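# Rest the block over the blue disc, clear of the table

## Task

Using any number of the three arms (arm1 bolted at about x=+0.62, y=+0.00, z=+0.72 and facing +180°; arm2 at about x=-0.31, y=+0.54, z=+0.72 and facing -60°; arm3 at about x=-0.31, y=-0.54, z=+0.72 and facing +60°, with headings measured counter-clockwise from +x in the scene frame), get the block to rest above the blue disc painted on the table, centred over the disc. At the finish neither the block nor any of the three sticks may be in contact with the table, and every post must still be standing close to its starting spot. The arrangement has to hold up by itself, with no robot supporting it. Afterwards, open the grippers and move the arms away.

## Robot and tools

Setup: three identical i2rt Big YAM arms, named arm1, arm2 and arm3. Each has six revolute joints, a two-finger gripper and a wrist camera. Two fixed room cameras, cam_high and cam_low, also view the table. Maximum reach is roughly 1.0 m from the joint1 axis. Joints move at different speeds, so the hand can swing along an unexpected path between postures.

Frame: a single scene frame with its origin on the floor and +z up. Feet sit on the tabletop at z of about 0.72 m (positions in the task). The point midway between the fingertips is called hand; its z axis runs along the fingers and its y axis is the opening direction.

execute_actions(actions, cameras): actions is a list holding one action or nothing. An empty list only reports state and images. The action is an object keyed by arm name; under each arm goes "joints", an object of absolute joint targets by name (not offsets). Any subset of arms and joints may be named, and all named motions begin together. Allowed keys and ranges: joint1_rad -2.879 to 2.879 (rotation about the foot, positive counter-clockwise from above, 0 = the foot's facing), joint2_rad 0 to 3.141 (shoulder; 0 = upper arm pointing back, increasing lifts it up and over forward), joint3_rad 0 to 3.019 (elbow; 0 = folded), joint4_rad -1.692 to 1.57 (hand pitch, positive tips the fingers up), joint5_rad -1.57 to 1.57 (sideways hand swing, positive toward the arm's right), joint6_rad -2.094 to 2.094 (hand roll, positive clockwise when viewed from behind), all in radians; gripper_m 0 to 0.093, the fingertip gap in metres. Done tolerances are ±0.045, 0.14, 0.09, 0.055, 0.03, 0.035 rad and ±0.003 m. One action runs at most 15 s. Any unknown key or value out of range rejects the whole call and nothing moves. cameras is a list of camera names (arm1_cam_wrist, arm2_cam_wrist, arm3_cam_wrist, cam_high, cam_low, or all); omitted, null or ["all"] means every camera, [] means none. The images come back in the order given by the pictures line.

wait(seconds): 0 to 10 s with no new command; returns state and images.
zoom_image(camera, region): enlarges part of that camera's latest full image; region is [x0, y0, x1, y1] in pixels from the top-left corner, at most 504 by 504.
read_manual(section): returns only the URDF licence texts; moves nothing.
finished_scene(scene): closes the numbered scene after the robot holds the last command, and reports success. It is irreversible.

Reading results: joint_positions gives each arm's current joints. joint_status says how each commanded motion ended. off_target means it stopped short and may still be pushing. contact_stop or time_out means the joint now holds where it stopped; a timed-out joint may keep pushing toward a nearby target, and on_its_own lists it. In on_its_own, held at is the target held, not the actual position. "joint command not followed" (often with a cause line) means a self/inter-arm clearance check blocked that arm's joints, shown per joint as not_followed; its gripper command still runs, and the blocked targets may be retried on later actions until they pass. An arm or joint you omit may still be driving toward an earlier target. Sending a joint its reported position relieves pushing. Very small changes may produce no motion. Joint torques are listed in joint order without the gripper; they are noisy, offset and nonzero even in free air, so read them with care. If a call reports a stop, later motion calls in the same reply are skipped.

Heat: holding loads or pushing warms motors. A MOTOR HOT line appears from 85 °C; at 100 °C that arm goes limp and falls (OVER-TEMPERATURE FAULT, joints marked limit_stop_at_motor_heat; resend the targets afterwards).

Cameras: calibration lines give K, distortion and T_world_to_cam (scene frame to camera) with small errors. Wrist camera poses follow the reported joints, so they add error.

Avoid: arms pressing hard against each other (the clearance check ignores fingers, gripper housings and wrist cameras and may react late), slamming or hard pushes into the table or objects, dropping or slipping the block, toppling or shifting posts, and pushing anything off the work area, which ends the scene. Loose objects may occasionally be nudged by an outside push. Before finishing, confirm in images that the block sits centred over the disc, no stick or block touches the table, posts are in place, and the grippers are open and withdrawn.

Each tool is called after "Emit:" as name([rows], argument=value, ...), one row to a line, values as JSON.

## Session

I'll start by looking at the current state of the scene.

Emit:
execute_actions(actions=[])

Scene clock: 0.00 s.
Joint torques (N m, as the arm reports them, + toward a larger angle): no reading
arm1.joint_positions: joint1_rad=+0.456 joint2_rad=+0.533 joint3_rad=+1.440 joint4_rad=-1.348 joint5_rad=-0.016 joint6_rad=+0.172 gripper_m=+0.095
arm1.joint_status: not commanded
arm1.hand: x=+0.4495 y=-0.0737 z=+1.3065 quat_wxyz=(+0.166, +0.837, +0.106, -0.510) (m; scene frame)
arm2.joint_positions: joint1_rad=+0.344 joint2_rad=+0.640 joint3_rad=+1.397 joint4_rad=-1.490 joint5_rad=+0.090 joint6_rad=+0.148 gripper_m=+0.095
arm2.joint_status: not commanded
arm2.hand: x=-0.1461 y=+0.3923 z=+1.2973 quat_wxyz=(-0.380, -0.380, -0.830, +0.151) (m; scene frame)
arm3.joint_positions: joint1_rad=-0.190 joint2_rad=+0.644 joint3_rad=+1.328 joint4_rad=-1.175 joint5_rad=+0.242 joint6_rad=+0.036 gripper_m=+0.095
arm3.joint_status: not commanded
arm3.hand: x=-0.0883 y=-0.3671 z=+1.2772 quat_wxyz=(-0.500, +0.269, -0.814, -0.119) (m; scene frame)
pictures: arm1_cam_wrist, arm2_cam_wrist, arm3_cam_wrist, cam_high, cam_low
Images, in order (width x height): arm1_cam_wrist 672x504, arm2_cam_wrist 672x504, arm3_cam_wrist 672x504, cam_high 672x504, cam_low 672x504.

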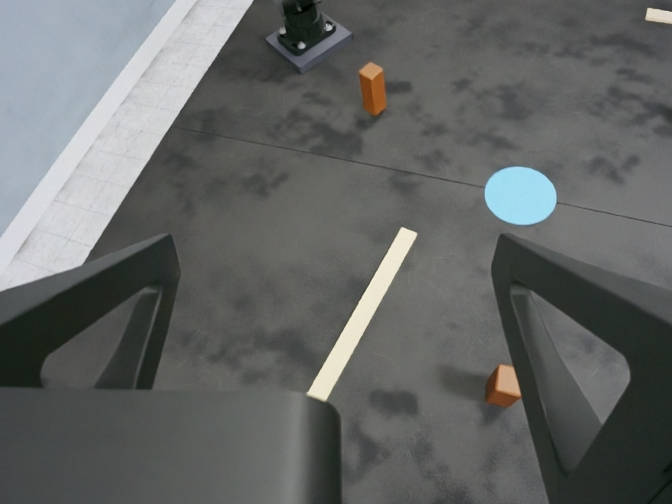

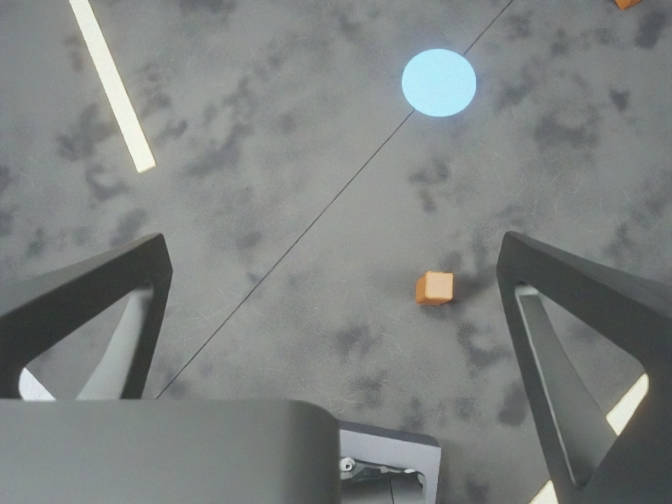

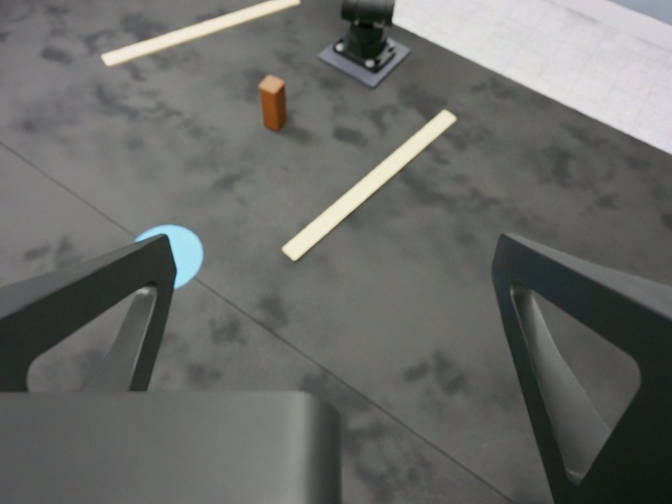

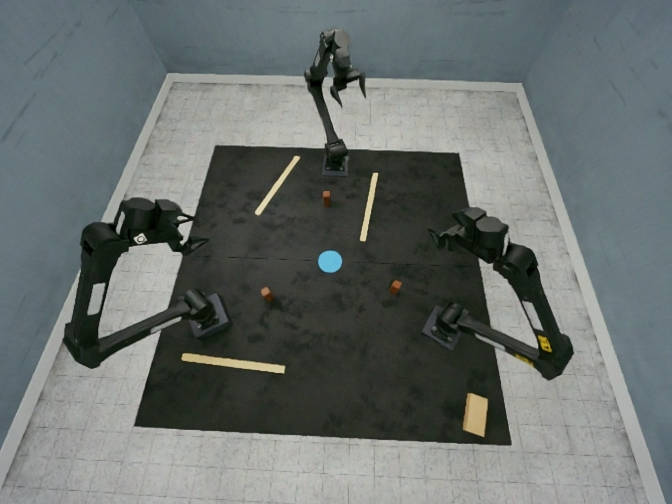

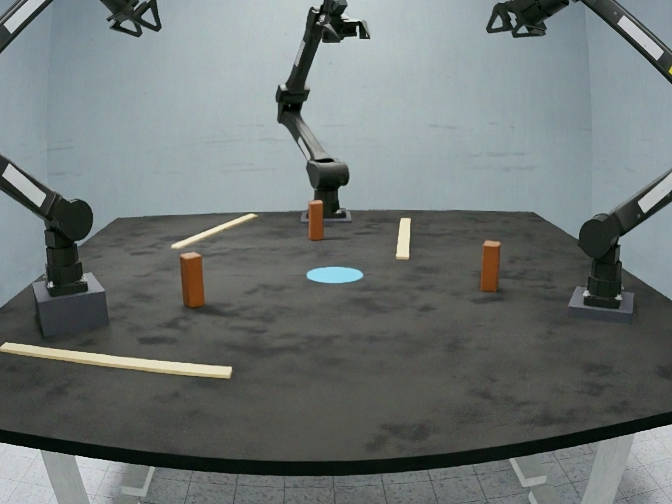

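Emit:
zoom_image(camera="cam_high", region=[130, 130, 520, 450])

Emit:
zoom_image(camera="cam_low", region=[100, 180, 560, 400])

Region (130, 130, 520, 450) of cam_high's 672x504 image, scaled by 1.292, with more detail than that image has; it fills the top 414 rows of this view, and the rest is white.

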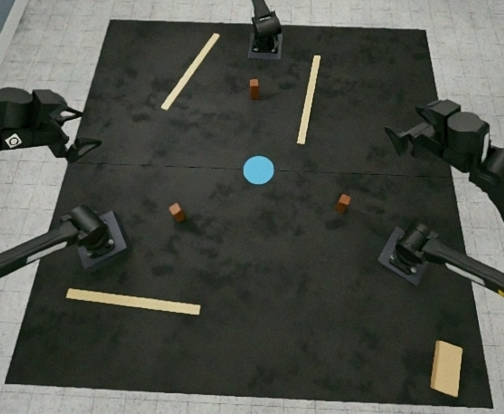

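Region (100, 180, 560, 400) of cam_low's 672x504 image, scaled by 1.096, with more detail than that image has; it fills the top 241 rows of this view, and the rest is white.

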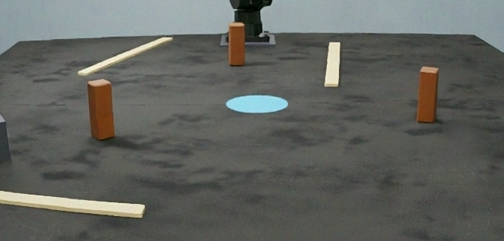

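Emit:
zoom_image(camera="cam_high", region=[240, 140, 400, 280])

Emit:
zoom_image(camera="cam_high", region=[170, 270, 310, 390])

Emit:
zoom_image(camera="cam_high", region=[370, 270, 520, 450])

Region (240, 140, 400, 280) of cam_high's 672x504 image, scaled by 3.150, with more detail than that image has; it fills the top 441 rows of this view, and the rest is white.

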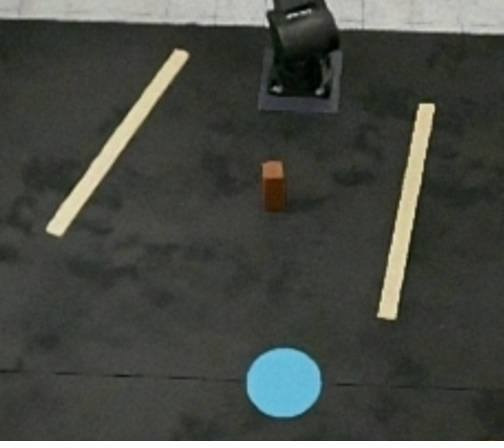

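Region (170, 270, 310, 390) of cam_high's 672x504 image, scaled by 3.600, with more detail than that image has; it fills the top 432 rows of this view, and the rest is white.

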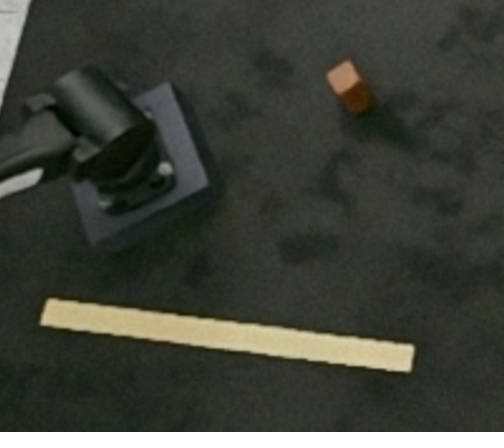

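Region (370, 270, 520, 450) of cam_high's 672x504 image, scaled by 2.800, with more detail than that image has.

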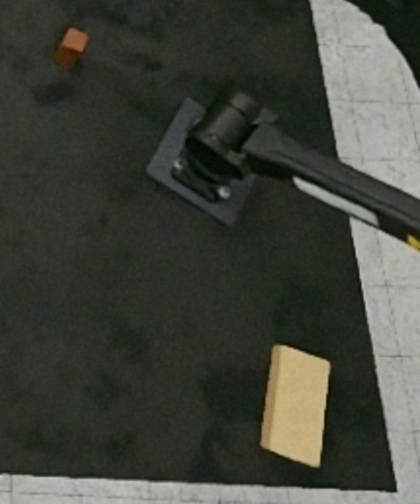

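Emit:
zoom_image(camera="cam_low", region=[140, 240, 260, 390])

Emit:
zoom_image(camera="cam_low", region=[290, 190, 430, 300])

Emit:
zoom_image(camera="cam_low", region=[450, 220, 672, 340])

Region (140, 240, 260, 390) of cam_low's 672x504 image, scaled by 3.360, with more detail than that image has; it fills the left 403 columns of this view, and the rest is white.

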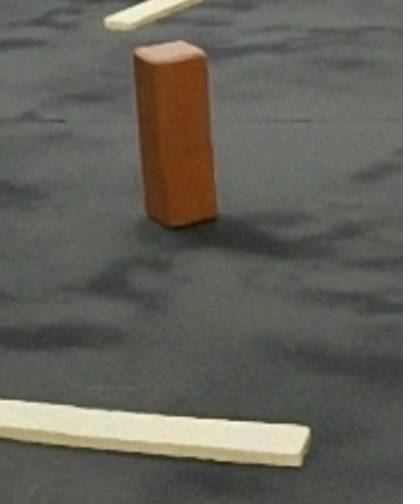

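Region (290, 190, 430, 300) of cam_low's 672x504 image, scaled by 3.600, with more detail than that image has; it fills the top 396 rows of this view, and the rest is white.

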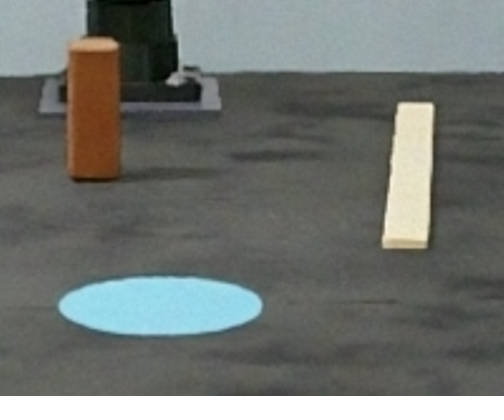

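Region (450, 220, 672, 340) of cam_low's 672x504 image, scaled by 2.270, with more detail than that image has; it fills the top 272 rows of this view, and the rest is white.

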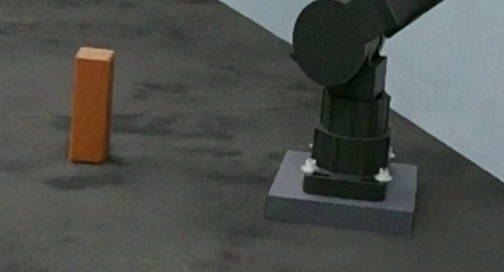

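Emit:
execute_actions([
  {"arm1": {"joints": {"joint1_rad": -1.288, "joint2_rad": 1.112, "joint3_rad": 1.077, "joint4_rad": -1.536, "joint5_rad": 0.0, "joint6_rad": -0.913}}, "arm2": {"joints": {"joint1_rad": -1.827, "joint2_rad": 0.851, "joint3_rad": 0.766, "joint4_rad": -1.486, "joint5_rad": 0.0, "joint6_rad": -1.225}}, "arm3": {"joints": {"joint1_rad": -0.4625, "joint2_rad": 2.108, "joint3_rad": 2.023, "joint4_rad": -1.486, "joint5_rad": 0.0, "joint6_rad": 0.726}}},
])

Scene clock: 25.77 s.
Joint torques (N m, as the arm reports them, + toward a larger angle): arm1=[-0.33 -7.06 11.3  -0.21 -0.04 -0.13] | arm2=[ 1.61 -3.43  9.39 -0.01 -0.12 -0.15] | arm3=[ -0.8  -22.16   9.35  -0.14  -0.03   0.16]
arm1.joint_positions: joint1_rad=-1.281 joint2_rad=+1.120 joint3_rad=+1.073 joint4_rad=-1.523 joint5_rad=-0.002 joint6_rad=-0.903 gripper_m=+0.095
arm1.joint_status: all done
arm1.hand: x=+0.5452 y=+0.2923 z=+0.9632 quat_wxyz=(+0.004, +0.979, -0.206, +0.000) (m; scene frame)
arm2.joint_positions: joint1_rad=-1.823 joint2_rad=+0.859 joint3_rad=+0.767 joint4_rad=-1.486 joint5_rad=+0.000 joint6_rad=-1.216 gripper_m=+0.095
arm2.joint_status: all done
arm2.hand: x=-0.5044 y=+0.4787 z=+0.9704 quat_wxyz=(-0.002, -0.727, -0.687, +0.003) (m; scene frame)
arm3.joint_positions: joint1_rad=-0.459 joint2_rad=+2.145 joint3_rad=+1.997 joint4_rad=-1.478 joint5_rad=+0.003 joint6_rad=+0.712 gripper_m=+0.095
arm3.joint_status: all done
arm3.hand: x=+0.2440 y=-0.1963 z=+0.8419 quat_wxyz=(+0.029, -0.079, -0.996, +0.019) (m; scene frame)
pictures: arm1_cam_wrist, arm2_cam_wrist, arm3_cam_wrist, cam_high, cam_low
camera_calibration (this result's frames):
arm1_cam_wrist: T_world_to_cam=[[0.411743, 0.911261, -0.0084802, -0.487403], [0.737799, -0.327875, 0.590043, -0.866657], [0.534903, -0.249203, -0.807327, 0.68149], [0, 0, 0, 1]] pos_world=[0.475573, 0.329825, 1.05742]
arm2_cam_wrist: T_world_to_cam=[[-0.998275, 0.0586846, 0.0017423, -0.531856], [0.0490244, 0.816884, 0.574715, -0.917502], [0.0323036, 0.573809, -0.818352, 0.658663], [0, 0, 0, 1]] pos_world=[-0.507236, 0.402758, 1.06725]
arm3_cam_wrist: T_world_to_cam=[[-0.172701, -0.983724, 0.0496064, -0.188107], [-0.76919, 0.166153, 0.617041, -0.296405], [-0.615241, 0.0684066, -0.785366, 0.949679], [0, 0, 0, 1]] pos_world=[0.323803, -0.200761, 0.938071]
Images, in order (width x height): arm1_cam_wrist 672x504, arm2_cam_wrist 672x504, arm3_cam_wrist 672x504, cam_high 672x504, cam_low 672x504.

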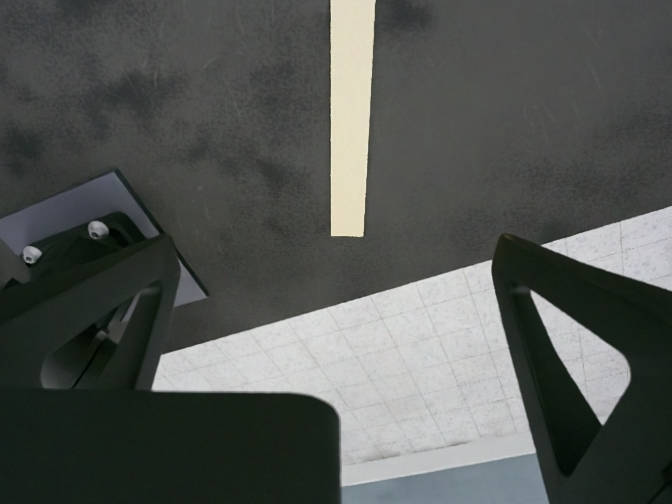

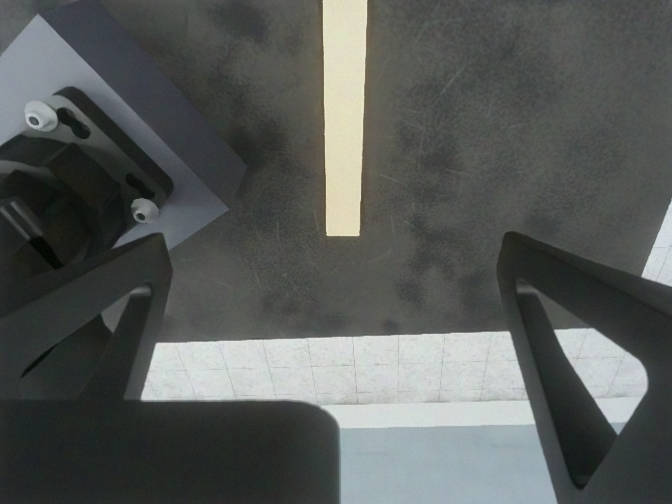

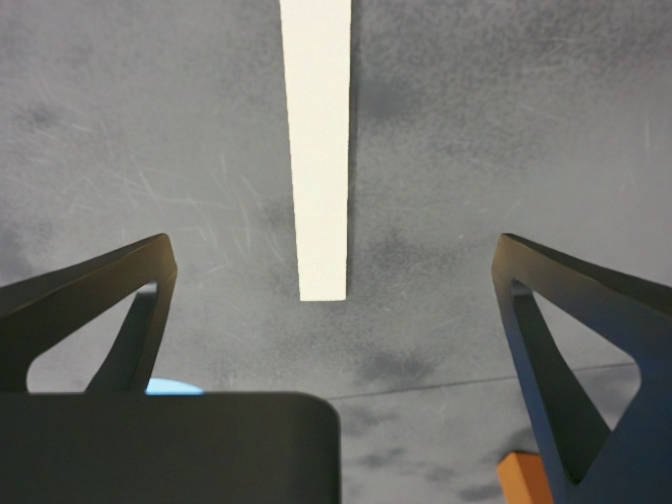

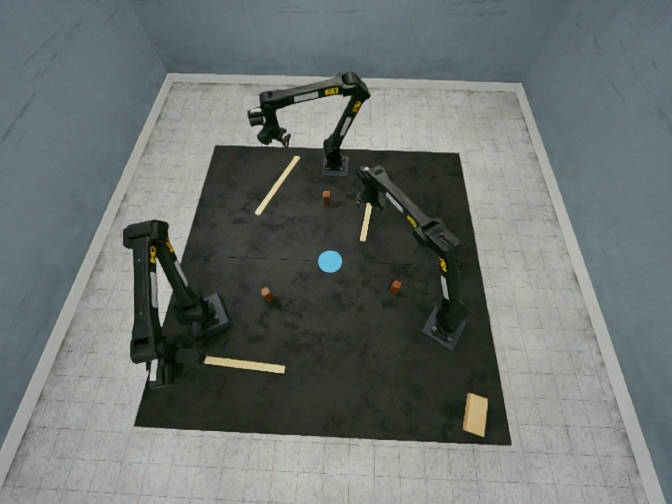

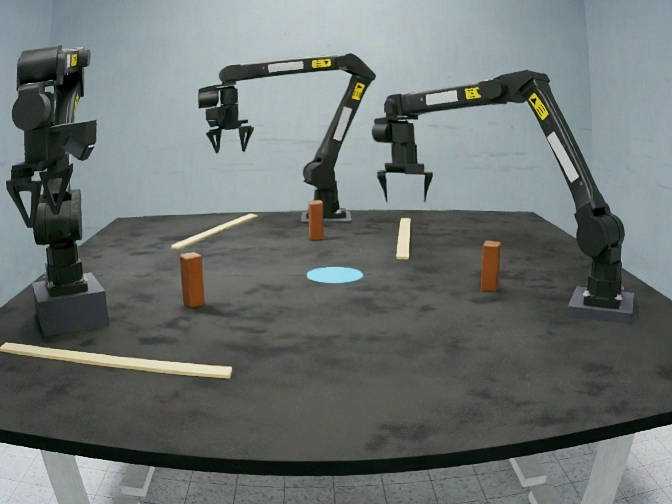

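Emit:
execute_actions([
  {"arm1": {"joints": {"joint1_rad": -1.338, "joint2_rad": 1.328, "joint3_rad": 0.680, "joint4_rad": -0.898, "joint6_rad": -0.962}}, "arm2": {"joints": {"joint1_rad": -1.865, "joint2_rad": 1.238, "joint3_rad": 0.365, "joint4_rad": -0.680, "joint6_rad": -1.262}}, "arm3": {"joints": {"joint1_rad": -0.469, "joint2_rad": 2.155, "joint3_rad": 1.887, "joint4_rad": -1.250, "joint6_rad": 0.745}}},
])

Scene clock: 31.07 s.
Joint torques (N m, as the arm reports them, + toward a larger angle): arm1=[-0.53 -7.94  8.1   0.92 -0.04 -0.12] | arm2=[ 1.32 -4.85  6.72  0.51 -0.12 -0.18] | arm3=[ -0.92 -19.01   7.77   0.81  -0.03   0.16]
arm1.joint_positions: joint1_rad=-1.329 joint2_rad=+1.333 joint3_rad=+0.684 joint4_rad=-0.912 joint5_rad=-0.002 joint6_rad=-0.952 gripper_m=+0.095
arm1.joint_status: all done
arm1.hand: x=+0.5581 y=+0.2994 z=+0.7641 quat_wxyz=(+0.000, +0.979, -0.206, -0.002) (m; scene frame)
arm2.joint_positions: joint1_rad=-1.860 joint2_rad=+1.238 joint3_rad=+0.357 joint4_rad=-0.693 joint5_rad=+0.000 joint6_rad=-1.253 gripper_m=+0.095
arm2.joint_status: all done
arm2.hand: x=-0.5080 y=+0.4841 z=+0.7597 quat_wxyz=(-0.002, -0.726, -0.687, +0.004) (m; scene frame)
arm3.joint_positions: joint1_rad=-0.460 joint2_rad=+2.151 joint3_rad=+1.881 joint4_rad=-1.261 joint5_rad=+0.003 joint6_rad=+0.731 gripper_m=+0.095
arm3.joint_status: all done
arm3.hand: x=+0.2567 y=-0.1886 z=+0.7942 quat_wxyz=(-0.009, -0.089, -0.996, -0.009) (m; scene frame)
pictures: arm1_cam_wrist, arm2_cam_wrist, arm3_cam_wrist, cam_high, cam_low
camera_calibration (this result's frames):
arm1_cam_wrist: T_world_to_cam=[[0.411055, 0.91161, -0.000991873, -0.50633], [0.739132, -0.332645, 0.585689, -0.752267], [0.53359, -0.241483, -0.810535, 0.51649], [0, 0, 0, 1]] pos_world=[0.488559, 0.336061, 0.858726]
arm2_cam_wrist: T_world_to_cam=[[-0.998287, 0.0583264, 0.00455636, -0.537381], [0.0503814, 0.817485, 0.573742, -0.799447], [0.0297395, 0.572989, -0.819023, 0.482859], [0, 0, 0, 1]] pos_world=[-0.510544, 0.408207, 0.856597]
arm3_cam_wrist: T_world_to_cam=[[-0.194223, -0.980855, -0.0141936, -0.119327], [-0.813835, 0.153039, 0.560581, -0.204683], [-0.547677, 0.120429, -0.827978, 0.945899], [0, 0, 0, 1]] pos_world=[0.328293, -0.199631, 0.896231]
Images, in order (width x height): arm1_cam_wrist 672x504, arm2_cam_wrist 672x504, arm3_cam_wrist 672x504, cam_high 672x504, cam_low 672x504.

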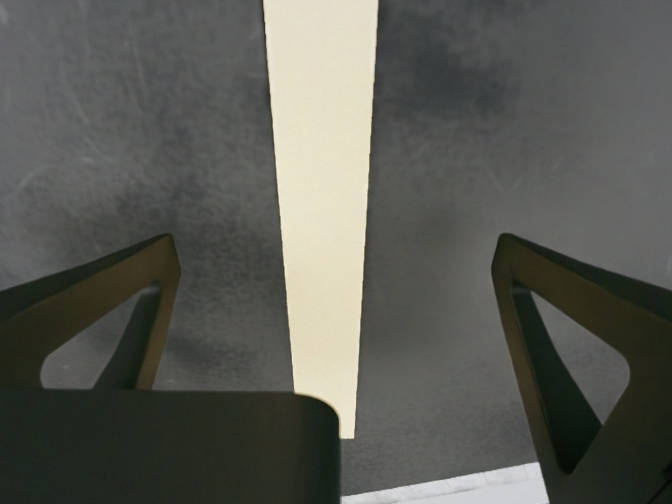

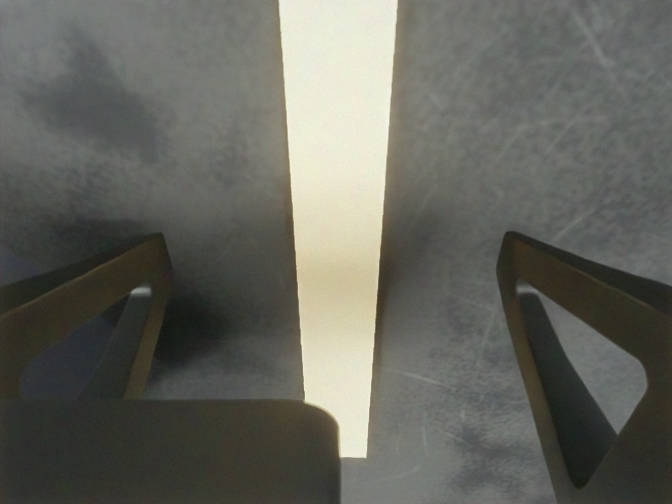

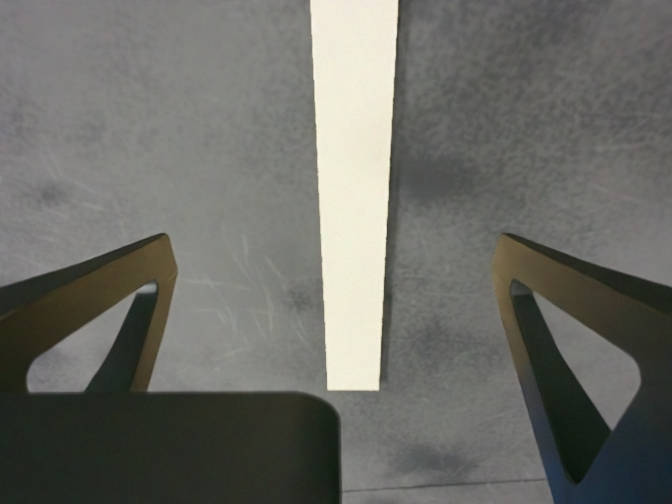

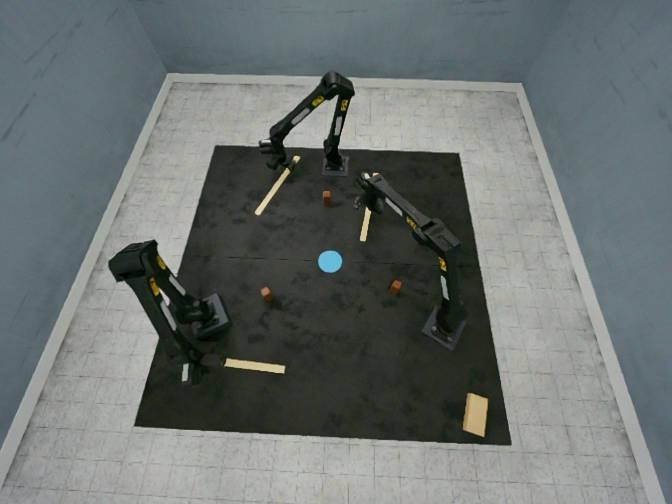

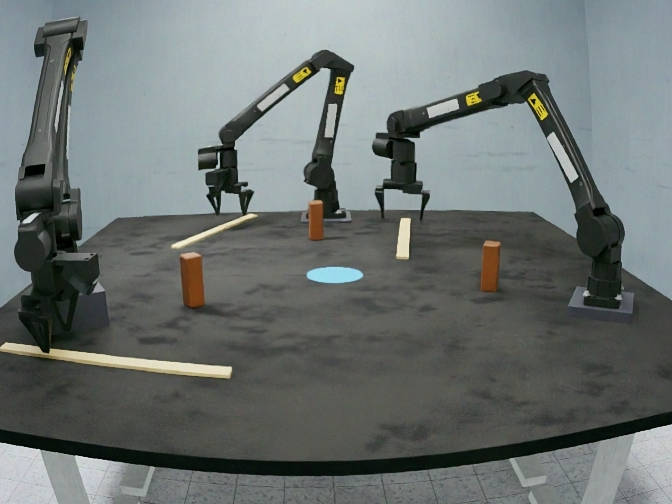

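Emit:
execute_actions([
  {"arm1": {"joints": {"joint2_rad": 1.400, "joint3_rad": 0.638, "joint4_rad": -0.796}}, "arm2": {"joints": {"joint2_rad": 1.357, "joint3_rad": 0.328, "joint4_rad": -0.531}}, "arm3": {"joints": {"joint1_rad": -0.477, "joint2_rad": 2.215, "joint3_rad": 1.848, "joint4_rad": -1.172}}},
])

Scene clock: 35.00 s.
Joint torques (N m, as the arm reports them, + toward a larger angle): arm1=[-0.54 -7.02  6.99  0.91 -0.08 -0.12] | arm2=[ 1.59 -5.13  4.99  0.46 -0.19 -0.17] | arm3=[ -0.79 -19.     7.34   0.77  -0.04   0.16]
arm1.joint_positions: joint1_rad=-1.329 joint2_rad=+1.388 joint3_rad=+0.647 joint4_rad=-0.810 joint5_rad=+0.000 joint6_rad=-0.953 gripper_m=+0.095
arm1.joint_status: all done
arm1.hand: x=+0.5581 y=+0.2999 z=+0.7375 quat_wxyz=(-0.004, +0.979, -0.205, -0.003) (m; scene frame)
arm2.joint_positions: joint1_rad=-1.860 joint2_rad=+1.348 joint3_rad=+0.328 joint4_rad=-0.544 joint5_rad=+0.001 joint6_rad=-1.253 gripper_m=+0.095
arm2.joint_status: all done
arm2.hand: x=-0.5096 y=+0.4836 z=+0.7331 quat_wxyz=(+0.001, -0.726, -0.687, +0.008) (m; scene frame)
arm3.joint_positions: joint1_rad=-0.471 joint2_rad=+2.208 joint3_rad=+1.844 joint4_rad=-1.182 joint5_rad=+0.003 joint6_rad=+0.731 gripper_m=+0.095
arm3.joint_status: all done
arm3.hand: x=+0.2601 y=-0.1951 z=+0.7439 quat_wxyz=(-0.003, -0.095, -0.996, -0.004) (m; scene frame)
pictures: arm1_cam_wrist, arm2_cam_wrist, arm3_cam_wrist, cam_high, cam_low
camera_calibration (this result's frames):
arm1_cam_wrist: T_world_to_cam=[[0.410383, 0.911888, 0.0067851, -0.512239], [0.739764, -0.337253, 0.582245, -0.733018], [0.533231, -0.233924, -0.812985, 0.494768], [0, 0, 0, 1]] pos_world=[0.488649, 0.33563, 0.832511]
arm2_cam_wrist: T_world_to_cam=[[-0.998184, 0.0584246, 0.0146907, -0.546276], [0.0563175, 0.818378, 0.571914, -0.779837], [0.0213913, 0.571703, -0.820182, 0.458595], [0, 0, 0, 1]] pos_world=[-0.511176, 0.407937, 0.830156]
arm3_cam_wrist: T_world_to_cam=[[-0.205455, -0.978662, -0.00285903, -0.130792], [-0.804114, 0.167145, 0.570494, -0.179847], [-0.557843, 0.11951, -0.821297, 0.904383], [0, 0, 0, 1]] pos_world=[0.333015, -0.206024, 0.844995]
Images, in order (width x height): arm1_cam_wrist 672x504, arm2_cam_wrist 672x504, arm3_cam_wrist 672x504, cam_high 672x504, cam_low 672x504.

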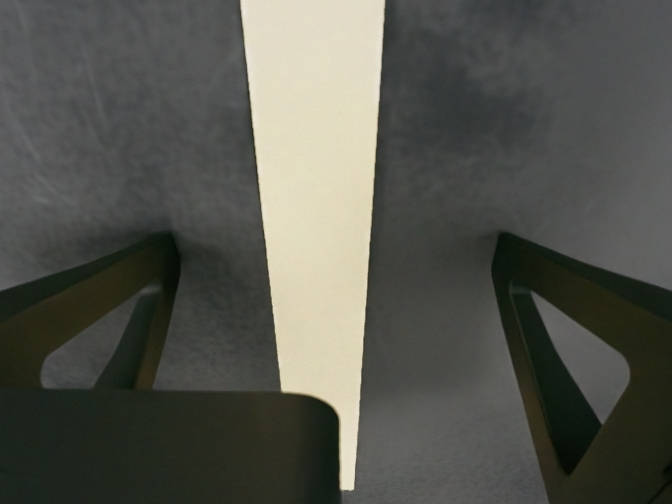

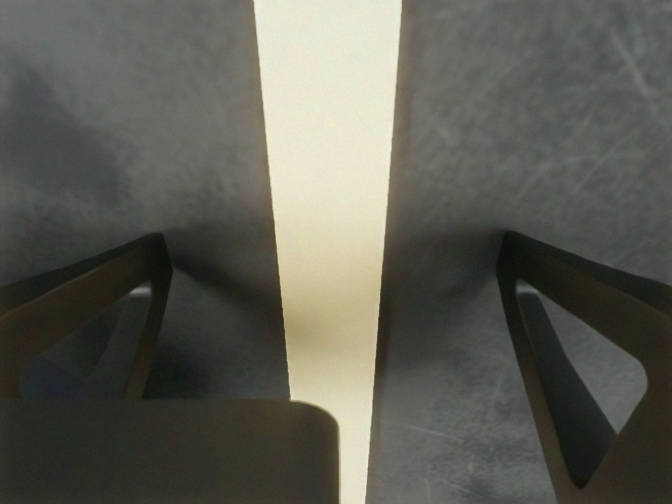

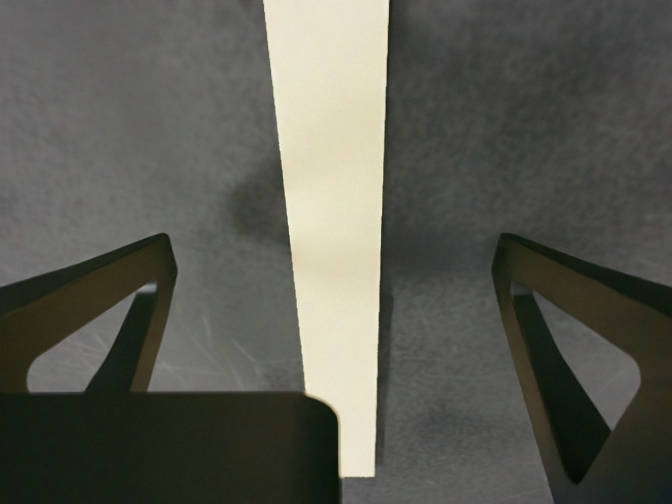

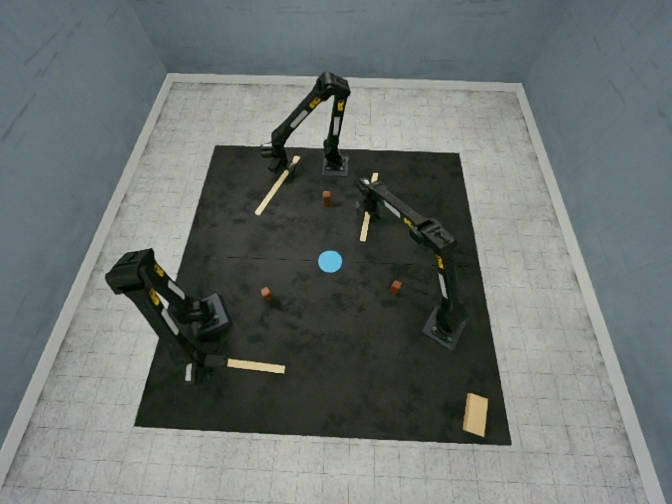

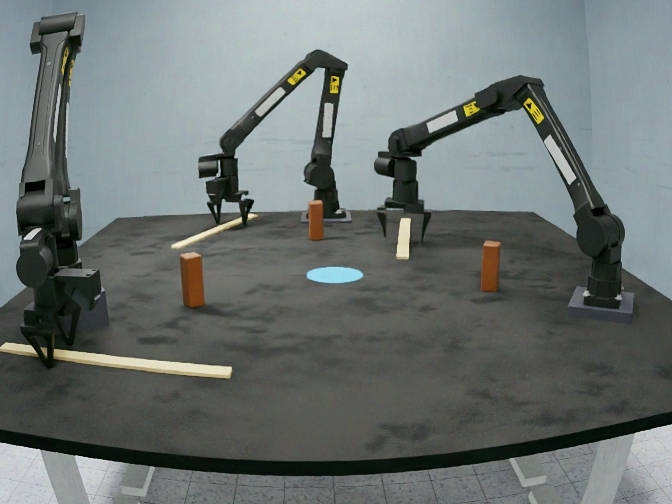

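Emit:
execute_actions([
  {"arm1": {"joints": {"joint2_rad": 1.412, "joint3_rad": 0.630, "joint4_rad": -0.81}}, "arm2": {"joints": {"joint2_rad": 1.365}}, "arm3": {"joints": {"joint2_rad": 2.240, "joint6_rad": 0.70}}},
], cameras=["arm1_cam_wrist", "arm2_cam_wrist", "arm3_cam_wrist", "cam_low"])

Scene clock: 36.60 s.
Joint torques (N m, as the arm reports them, + toward a larger angle): arm1=[-0.46 -6.18  6.27  0.37 -0.09 -0.11] | arm2=[ 1.12 -4.28  4.8   0.53 -0.17 -0.16] | arm3=[ -1.13 -17.71   7.18   0.79  -0.02  -0.18]
arm1.joint_positions: joint1_rad=-1.329 joint2_rad=+1.388 joint3_rad=+0.646 joint4_rad=-0.810 joint5_rad=+0.000 joint6_rad=-0.953 gripper_m=+0.095
arm1.joint_status: all done
arm1.hand: x=+0.5582 y=+0.2997 z=+0.7374 quat_wxyz=(-0.004, +0.979, -0.205, -0.003) (m; scene frame)
arm2.joint_positions: joint1_rad=-1.860 joint2_rad=+1.351 joint3_rad=+0.328 joint4_rad=-0.543 joint5_rad=+0.001 joint6_rad=-1.253 gripper_m=+0.095
arm2.joint_status: all done
arm2.hand: x=-0.5094 y=+0.4837 z=+0.7326 quat_wxyz=(+0.001, -0.726, -0.687, +0.008) (m; scene frame)
arm3.joint_positions: joint1_rad=-0.471 joint2_rad=+2.216 joint3_rad=+1.844 joint4_rad=-1.182 joint5_rad=+0.003 joint6_rad=+0.715 gripper_m=+0.095
arm3.joint_status: all done
arm3.hand: x=+0.2592 y=-0.1956 z=+0.7388 quat_wxyz=(+0.000, -0.086, -0.996, -0.002) (m; scene frame)
pictures: arm1_cam_wrist, arm2_cam_wrist, arm3_cam_wrist, cam_low
camera_calibration (this result's frames):
arm1_cam_wrist: T_world_to_cam=[[0.410382, 0.911891, 0.00647632, -0.511854], [0.739719, -0.337035, 0.582428, -0.733224], [0.533294, -0.234227, -0.812856, 0.494576], [0, 0, 0, 1]] pos_world=[0.488681, 0.335476, 0.832385]
arm2_cam_wrist: T_world_to_cam=[[-0.998227, 0.0580277, 0.0132466, -0.544837], [0.0551557, 0.818171, 0.572324, -0.780402], [0.0223727, 0.57204, -0.819921, 0.458303], [0, 0, 0, 1]] pos_world=[-0.511081, 0.40795, 0.829632]
arm3_cam_wrist: T_world_to_cam=[[-0.189329, -0.98191, 0.00257097, -0.140321], [-0.802894, 0.156318, 0.575262, -0.183523], [-0.565258, 0.10685, -0.817965, 0.896708], [0, 0, 0, 1]] pos_world=[0.332954, -0.204908, 0.83941]
Images, in order (width x height): arm1_cam_wrist 672x504, arm2_cam_wrist 672x504, arm3_cam_wrist 672x504, cam_low 672x504.

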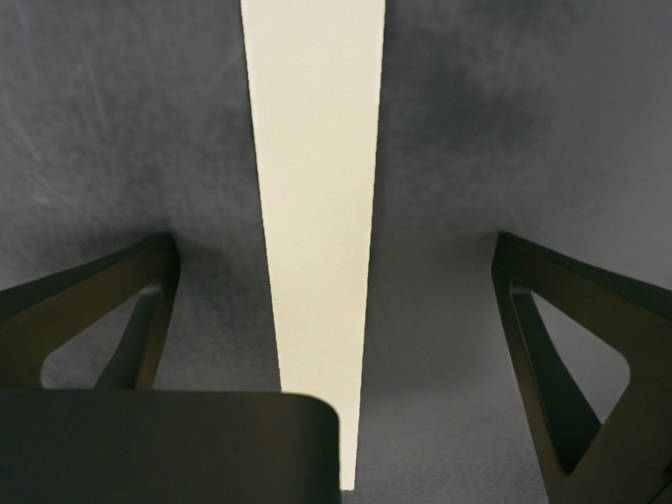

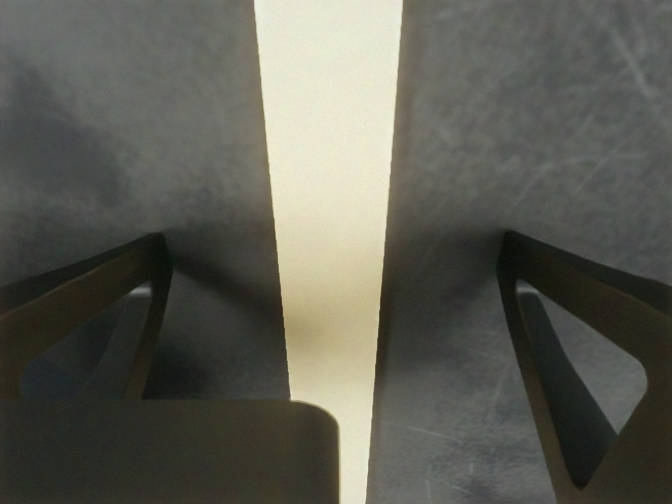

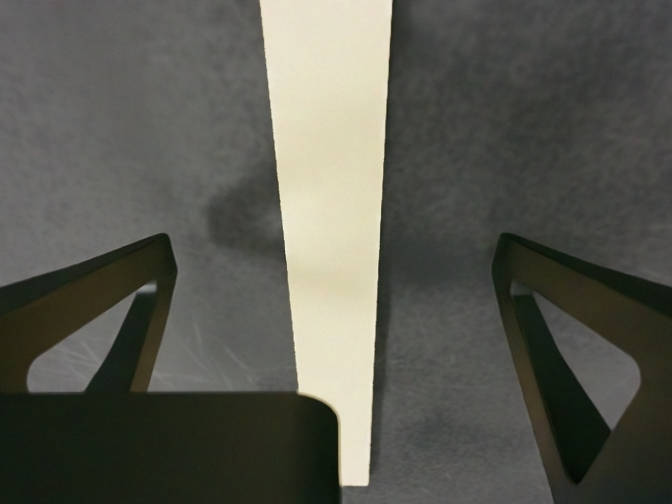

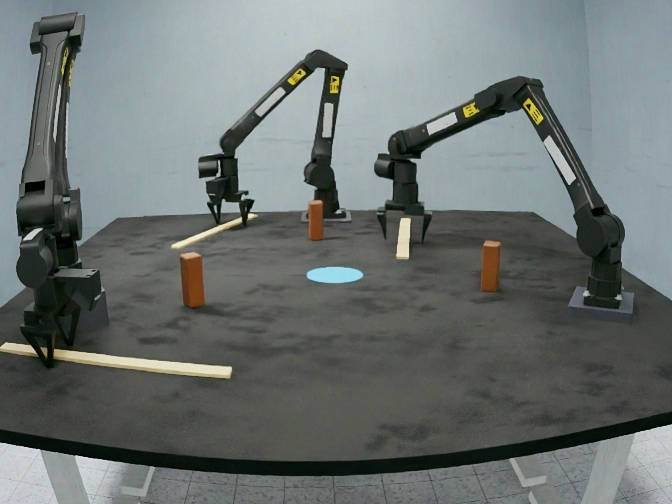

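Emit:
zoom_image(camera="cam_low", region=[180, 140, 280, 240])

Emit:
zoom_image(camera="cam_low", region=[350, 160, 460, 270])

Region (180, 140, 280, 240) of cam_low's 672x504 image, scaled by 5.040, with more detail than that image has.

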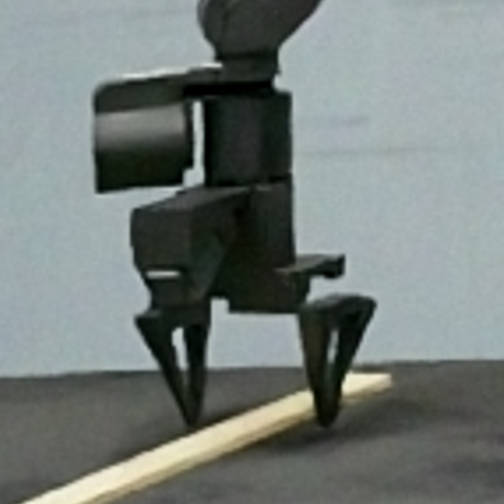

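Region (350, 160, 460, 270) of cam_low's 672x504 image, scaled by 4.582, with more detail than that image has.

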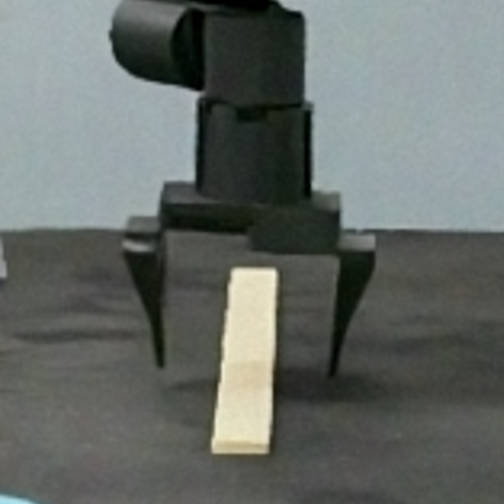

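Emit:
execute_actions([
  {"arm1": {"joints": {"joint4_rad": -0.845}}, "arm3": {"joints": {"joint2_rad": 2.262}}},
], cameras=["arm1_cam_wrist", "arm3_cam_wrist", "cam_low"])

Scene clock: 38.17 s.
Joint torques (N m, as the arm reports them, + toward a larger angle): arm1=[-0.4  -6.13  6.26 -0.54 -0.08 -0.11] | arm2=[ 1.5  -4.68  4.9   0.43 -0.14 -0.15] | arm3=[ -1.02 -18.07   7.29   0.67  -0.06  -0.15]
arm1.joint_positions: joint1_rad=-1.329 joint2_rad=+1.388 joint3_rad=+0.646 joint4_rad=-0.823 joint5_rad=+0.000 joint6_rad=-0.954 gripper_m=+0.095
arm1.joint_status: all done
arm1.hand: x=+0.5588 y=+0.2968 z=+0.7374 quat_wxyz=(+0.001, +0.979, -0.205, -0.001) (m; scene frame)
arm2.joint_positions: joint1_rad=-1.860 joint2_rad=+1.351 joint3_rad=+0.328 joint4_rad=-0.543 joint5_rad=+0.001 joint6_rad=-1.253 gripper_m=+0.095
arm2.joint_status: not commanded
arm2.hand: x=-0.5094 y=+0.4837 z=+0.7326 quat_wxyz=(+0.001, -0.726, -0.687, +0.008) (m; scene frame)
arm3.joint_positions: joint1_rad=-0.471 joint2_rad=+2.234 joint3_rad=+1.844 joint4_rad=-1.181 joint5_rad=+0.003 joint6_rad=+0.714 gripper_m=+0.095
arm3.joint_status: all done
arm3.hand: x=+0.2573 y=-0.1967 z=+0.7273 quat_wxyz=(+0.007, -0.086, -0.996, +0.003) (m; scene frame)
pictures: arm1_cam_wrist, arm3_cam_wrist, cam_low
camera_calibration (this result's frames):
arm1_cam_wrist: T_world_to_cam=[[0.409661, 0.912232, -0.00340446, -0.501837], [0.738527, -0.329459, 0.588247, -0.740533], [0.535496, -0.243496, -0.808674, 0.491992], [0, 0, 0, 1]] pos_world=[0.489027, 0.333614, 0.831768]
arm3_cam_wrist: T_world_to_cam=[[-0.18836, -0.981999, 0.0140611, -0.150385], [-0.794799, 0.160832, 0.585173, -0.186676], [-0.576901, 0.0990476, -0.810786, 0.882631], [0, 0, 0, 1]] pos_world=[0.332494, -0.205077, 0.826978]
Images, in order (width x height): arm1_cam_wrist 672x504, arm3_cam_wrist 672x504, cam_low 672x504.

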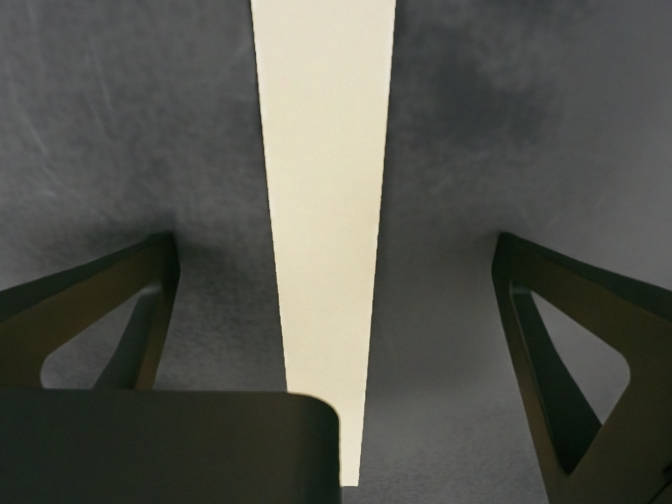

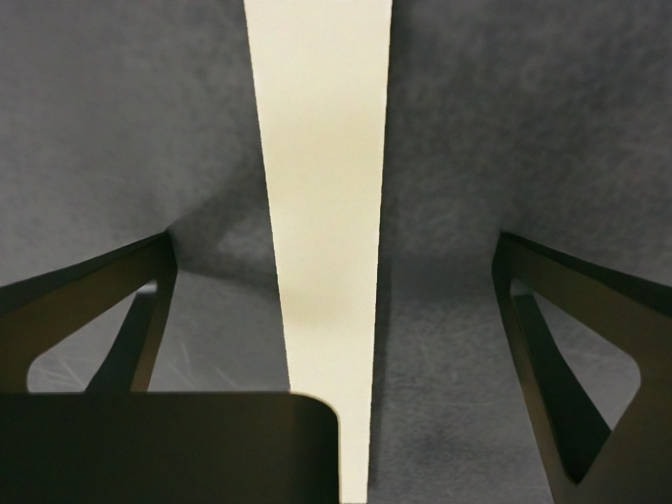

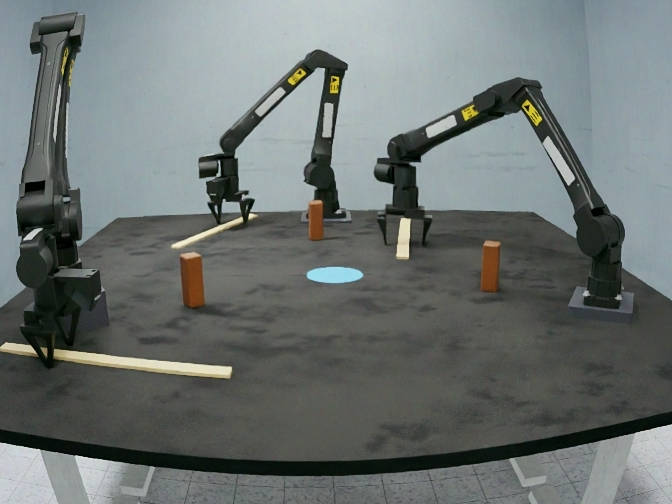

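Emit:
execute_actions([
  {"arm1": {"joints": {"gripper_m": 0.0}}, "arm2": {"joints": {"gripper_m": 0.0}}, "arm3": {"joints": {"gripper_m": 0.0}}},
], cameras=["arm1_cam_wrist", "arm2_cam_wrist", "arm3_cam_wrist", "cam_low"])

Scene clock: 39.13 s.
Joint torques (N m, as the arm reports them, + toward a larger angle): arm1=[-0.52 -6.14  6.38 -0.24 -0.09 -0.11] | arm2=[ 1.53 -5.13  4.77  0.34 -0.17 -0.15] | arm3=[ -0.61 -17.71   7.23   0.66  -0.03  -0.15]
arm1.joint_positions: joint1_rad=-1.329 joint2_rad=+1.389 joint3_rad=+0.644 joint4_rad=-0.831 joint5_rad=+0.000 joint6_rad=-0.954 gripper_m=+0.028
arm1.joint_status: gripper_m off_target (ended at +0.028, target +0.000)
arm1.hand: x=+0.5595 y=+0.2938 z=+0.7366 quat_wxyz=(+0.006, +0.979, -0.205, +0.002) (m; scene frame)
arm2.joint_positions: joint1_rad=-1.860 joint2_rad=+1.354 joint3_rad=+0.328 joint4_rad=-0.541 joint5_rad=+0.001 joint6_rad=-1.254 gripper_m=+0.028
arm2.joint_status: gripper_m off_target (ended at +0.028, target +0.000)
arm2.hand: x=-0.5093 y=+0.4837 z=+0.7321 quat_wxyz=(+0.001, -0.726, -0.687, +0.007) (m; scene frame)
arm3.joint_positions: joint1_rad=-0.471 joint2_rad=+2.234 joint3_rad=+1.844 joint4_rad=-1.180 joint5_rad=+0.002 joint6_rad=+0.712 gripper_m=+0.028
arm3.joint_status: gripper_m off_target (ended at +0.028, target +0.000)
arm3.hand: x=+0.2577 y=-0.1967 z=+0.7273 quat_wxyz=(+0.007, -0.085, -0.996, +0.003) (m; scene frame)
pictures: arm1_cam_wrist, arm2_cam_wrist, arm3_cam_wrist, cam_low
camera_calibration (this result's frames):
arm1_cam_wrist: T_world_to_cam=[[0.409659, 0.912162, -0.0118314, -0.493195], [0.737031, -0.323308, 0.593512, -0.74643], [0.537554, -0.251858, -0.804738, 0.488729], [0, 0, 0, 1]] pos_world=[0.489466, 0.331637, 0.830479]
arm2_cam_wrist: T_world_to_cam=[[-0.998264, 0.0576352, 0.0121641, -0.54377], [0.0542064, 0.81802, 0.572631, -0.780739], [0.0230532, 0.572296, -0.819723, 0.457907], [0, 0, 0, 1]] pos_world=[-0.511061, 0.407942, 0.829047]
arm3_cam_wrist: T_world_to_cam=[[-0.187269, -0.98223, 0.0124607, -0.149388], [-0.79551, 0.159087, 0.584684, -0.186186], [-0.576276, 0.0995803, -0.811166, 0.883058], [0, 0, 0, 1]] pos_world=[0.332797, -0.205049, 0.827027]
Images, in order (width x height): arm1_cam_wrist 672x504, arm2_cam_wrist 672x504, arm3_cam_wrist 672x504, cam_low 672x504.

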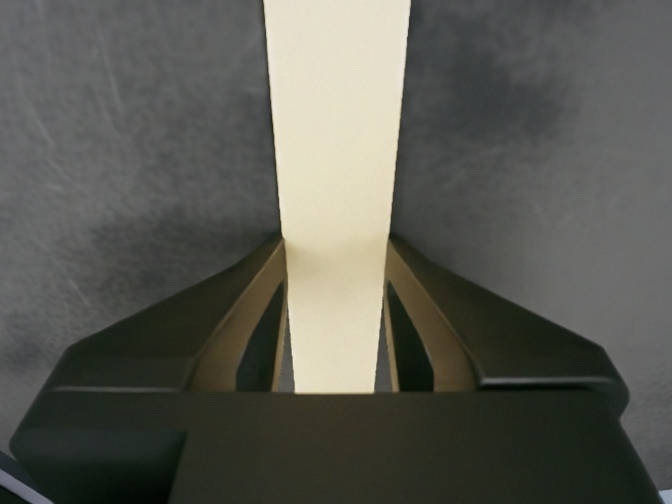

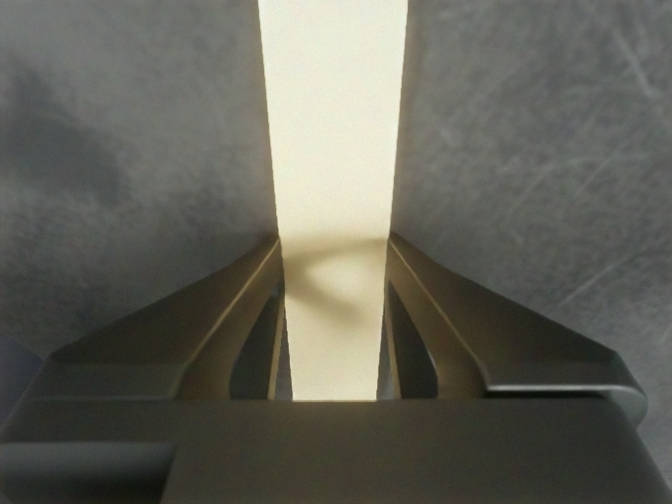

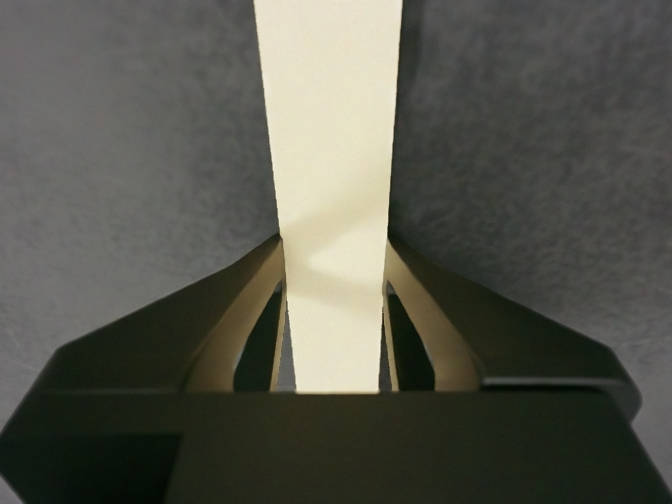

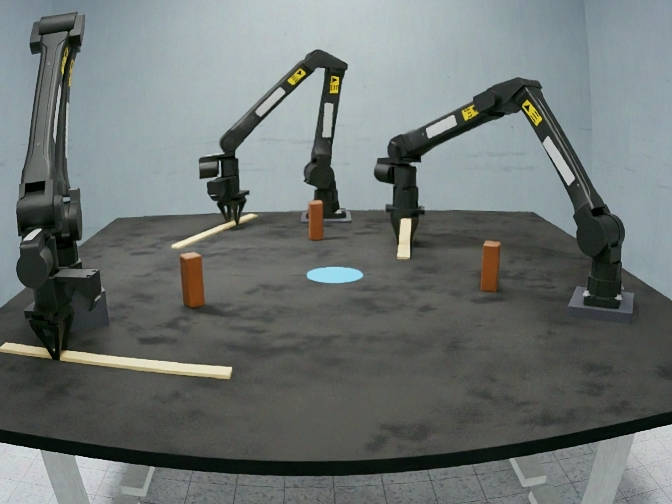

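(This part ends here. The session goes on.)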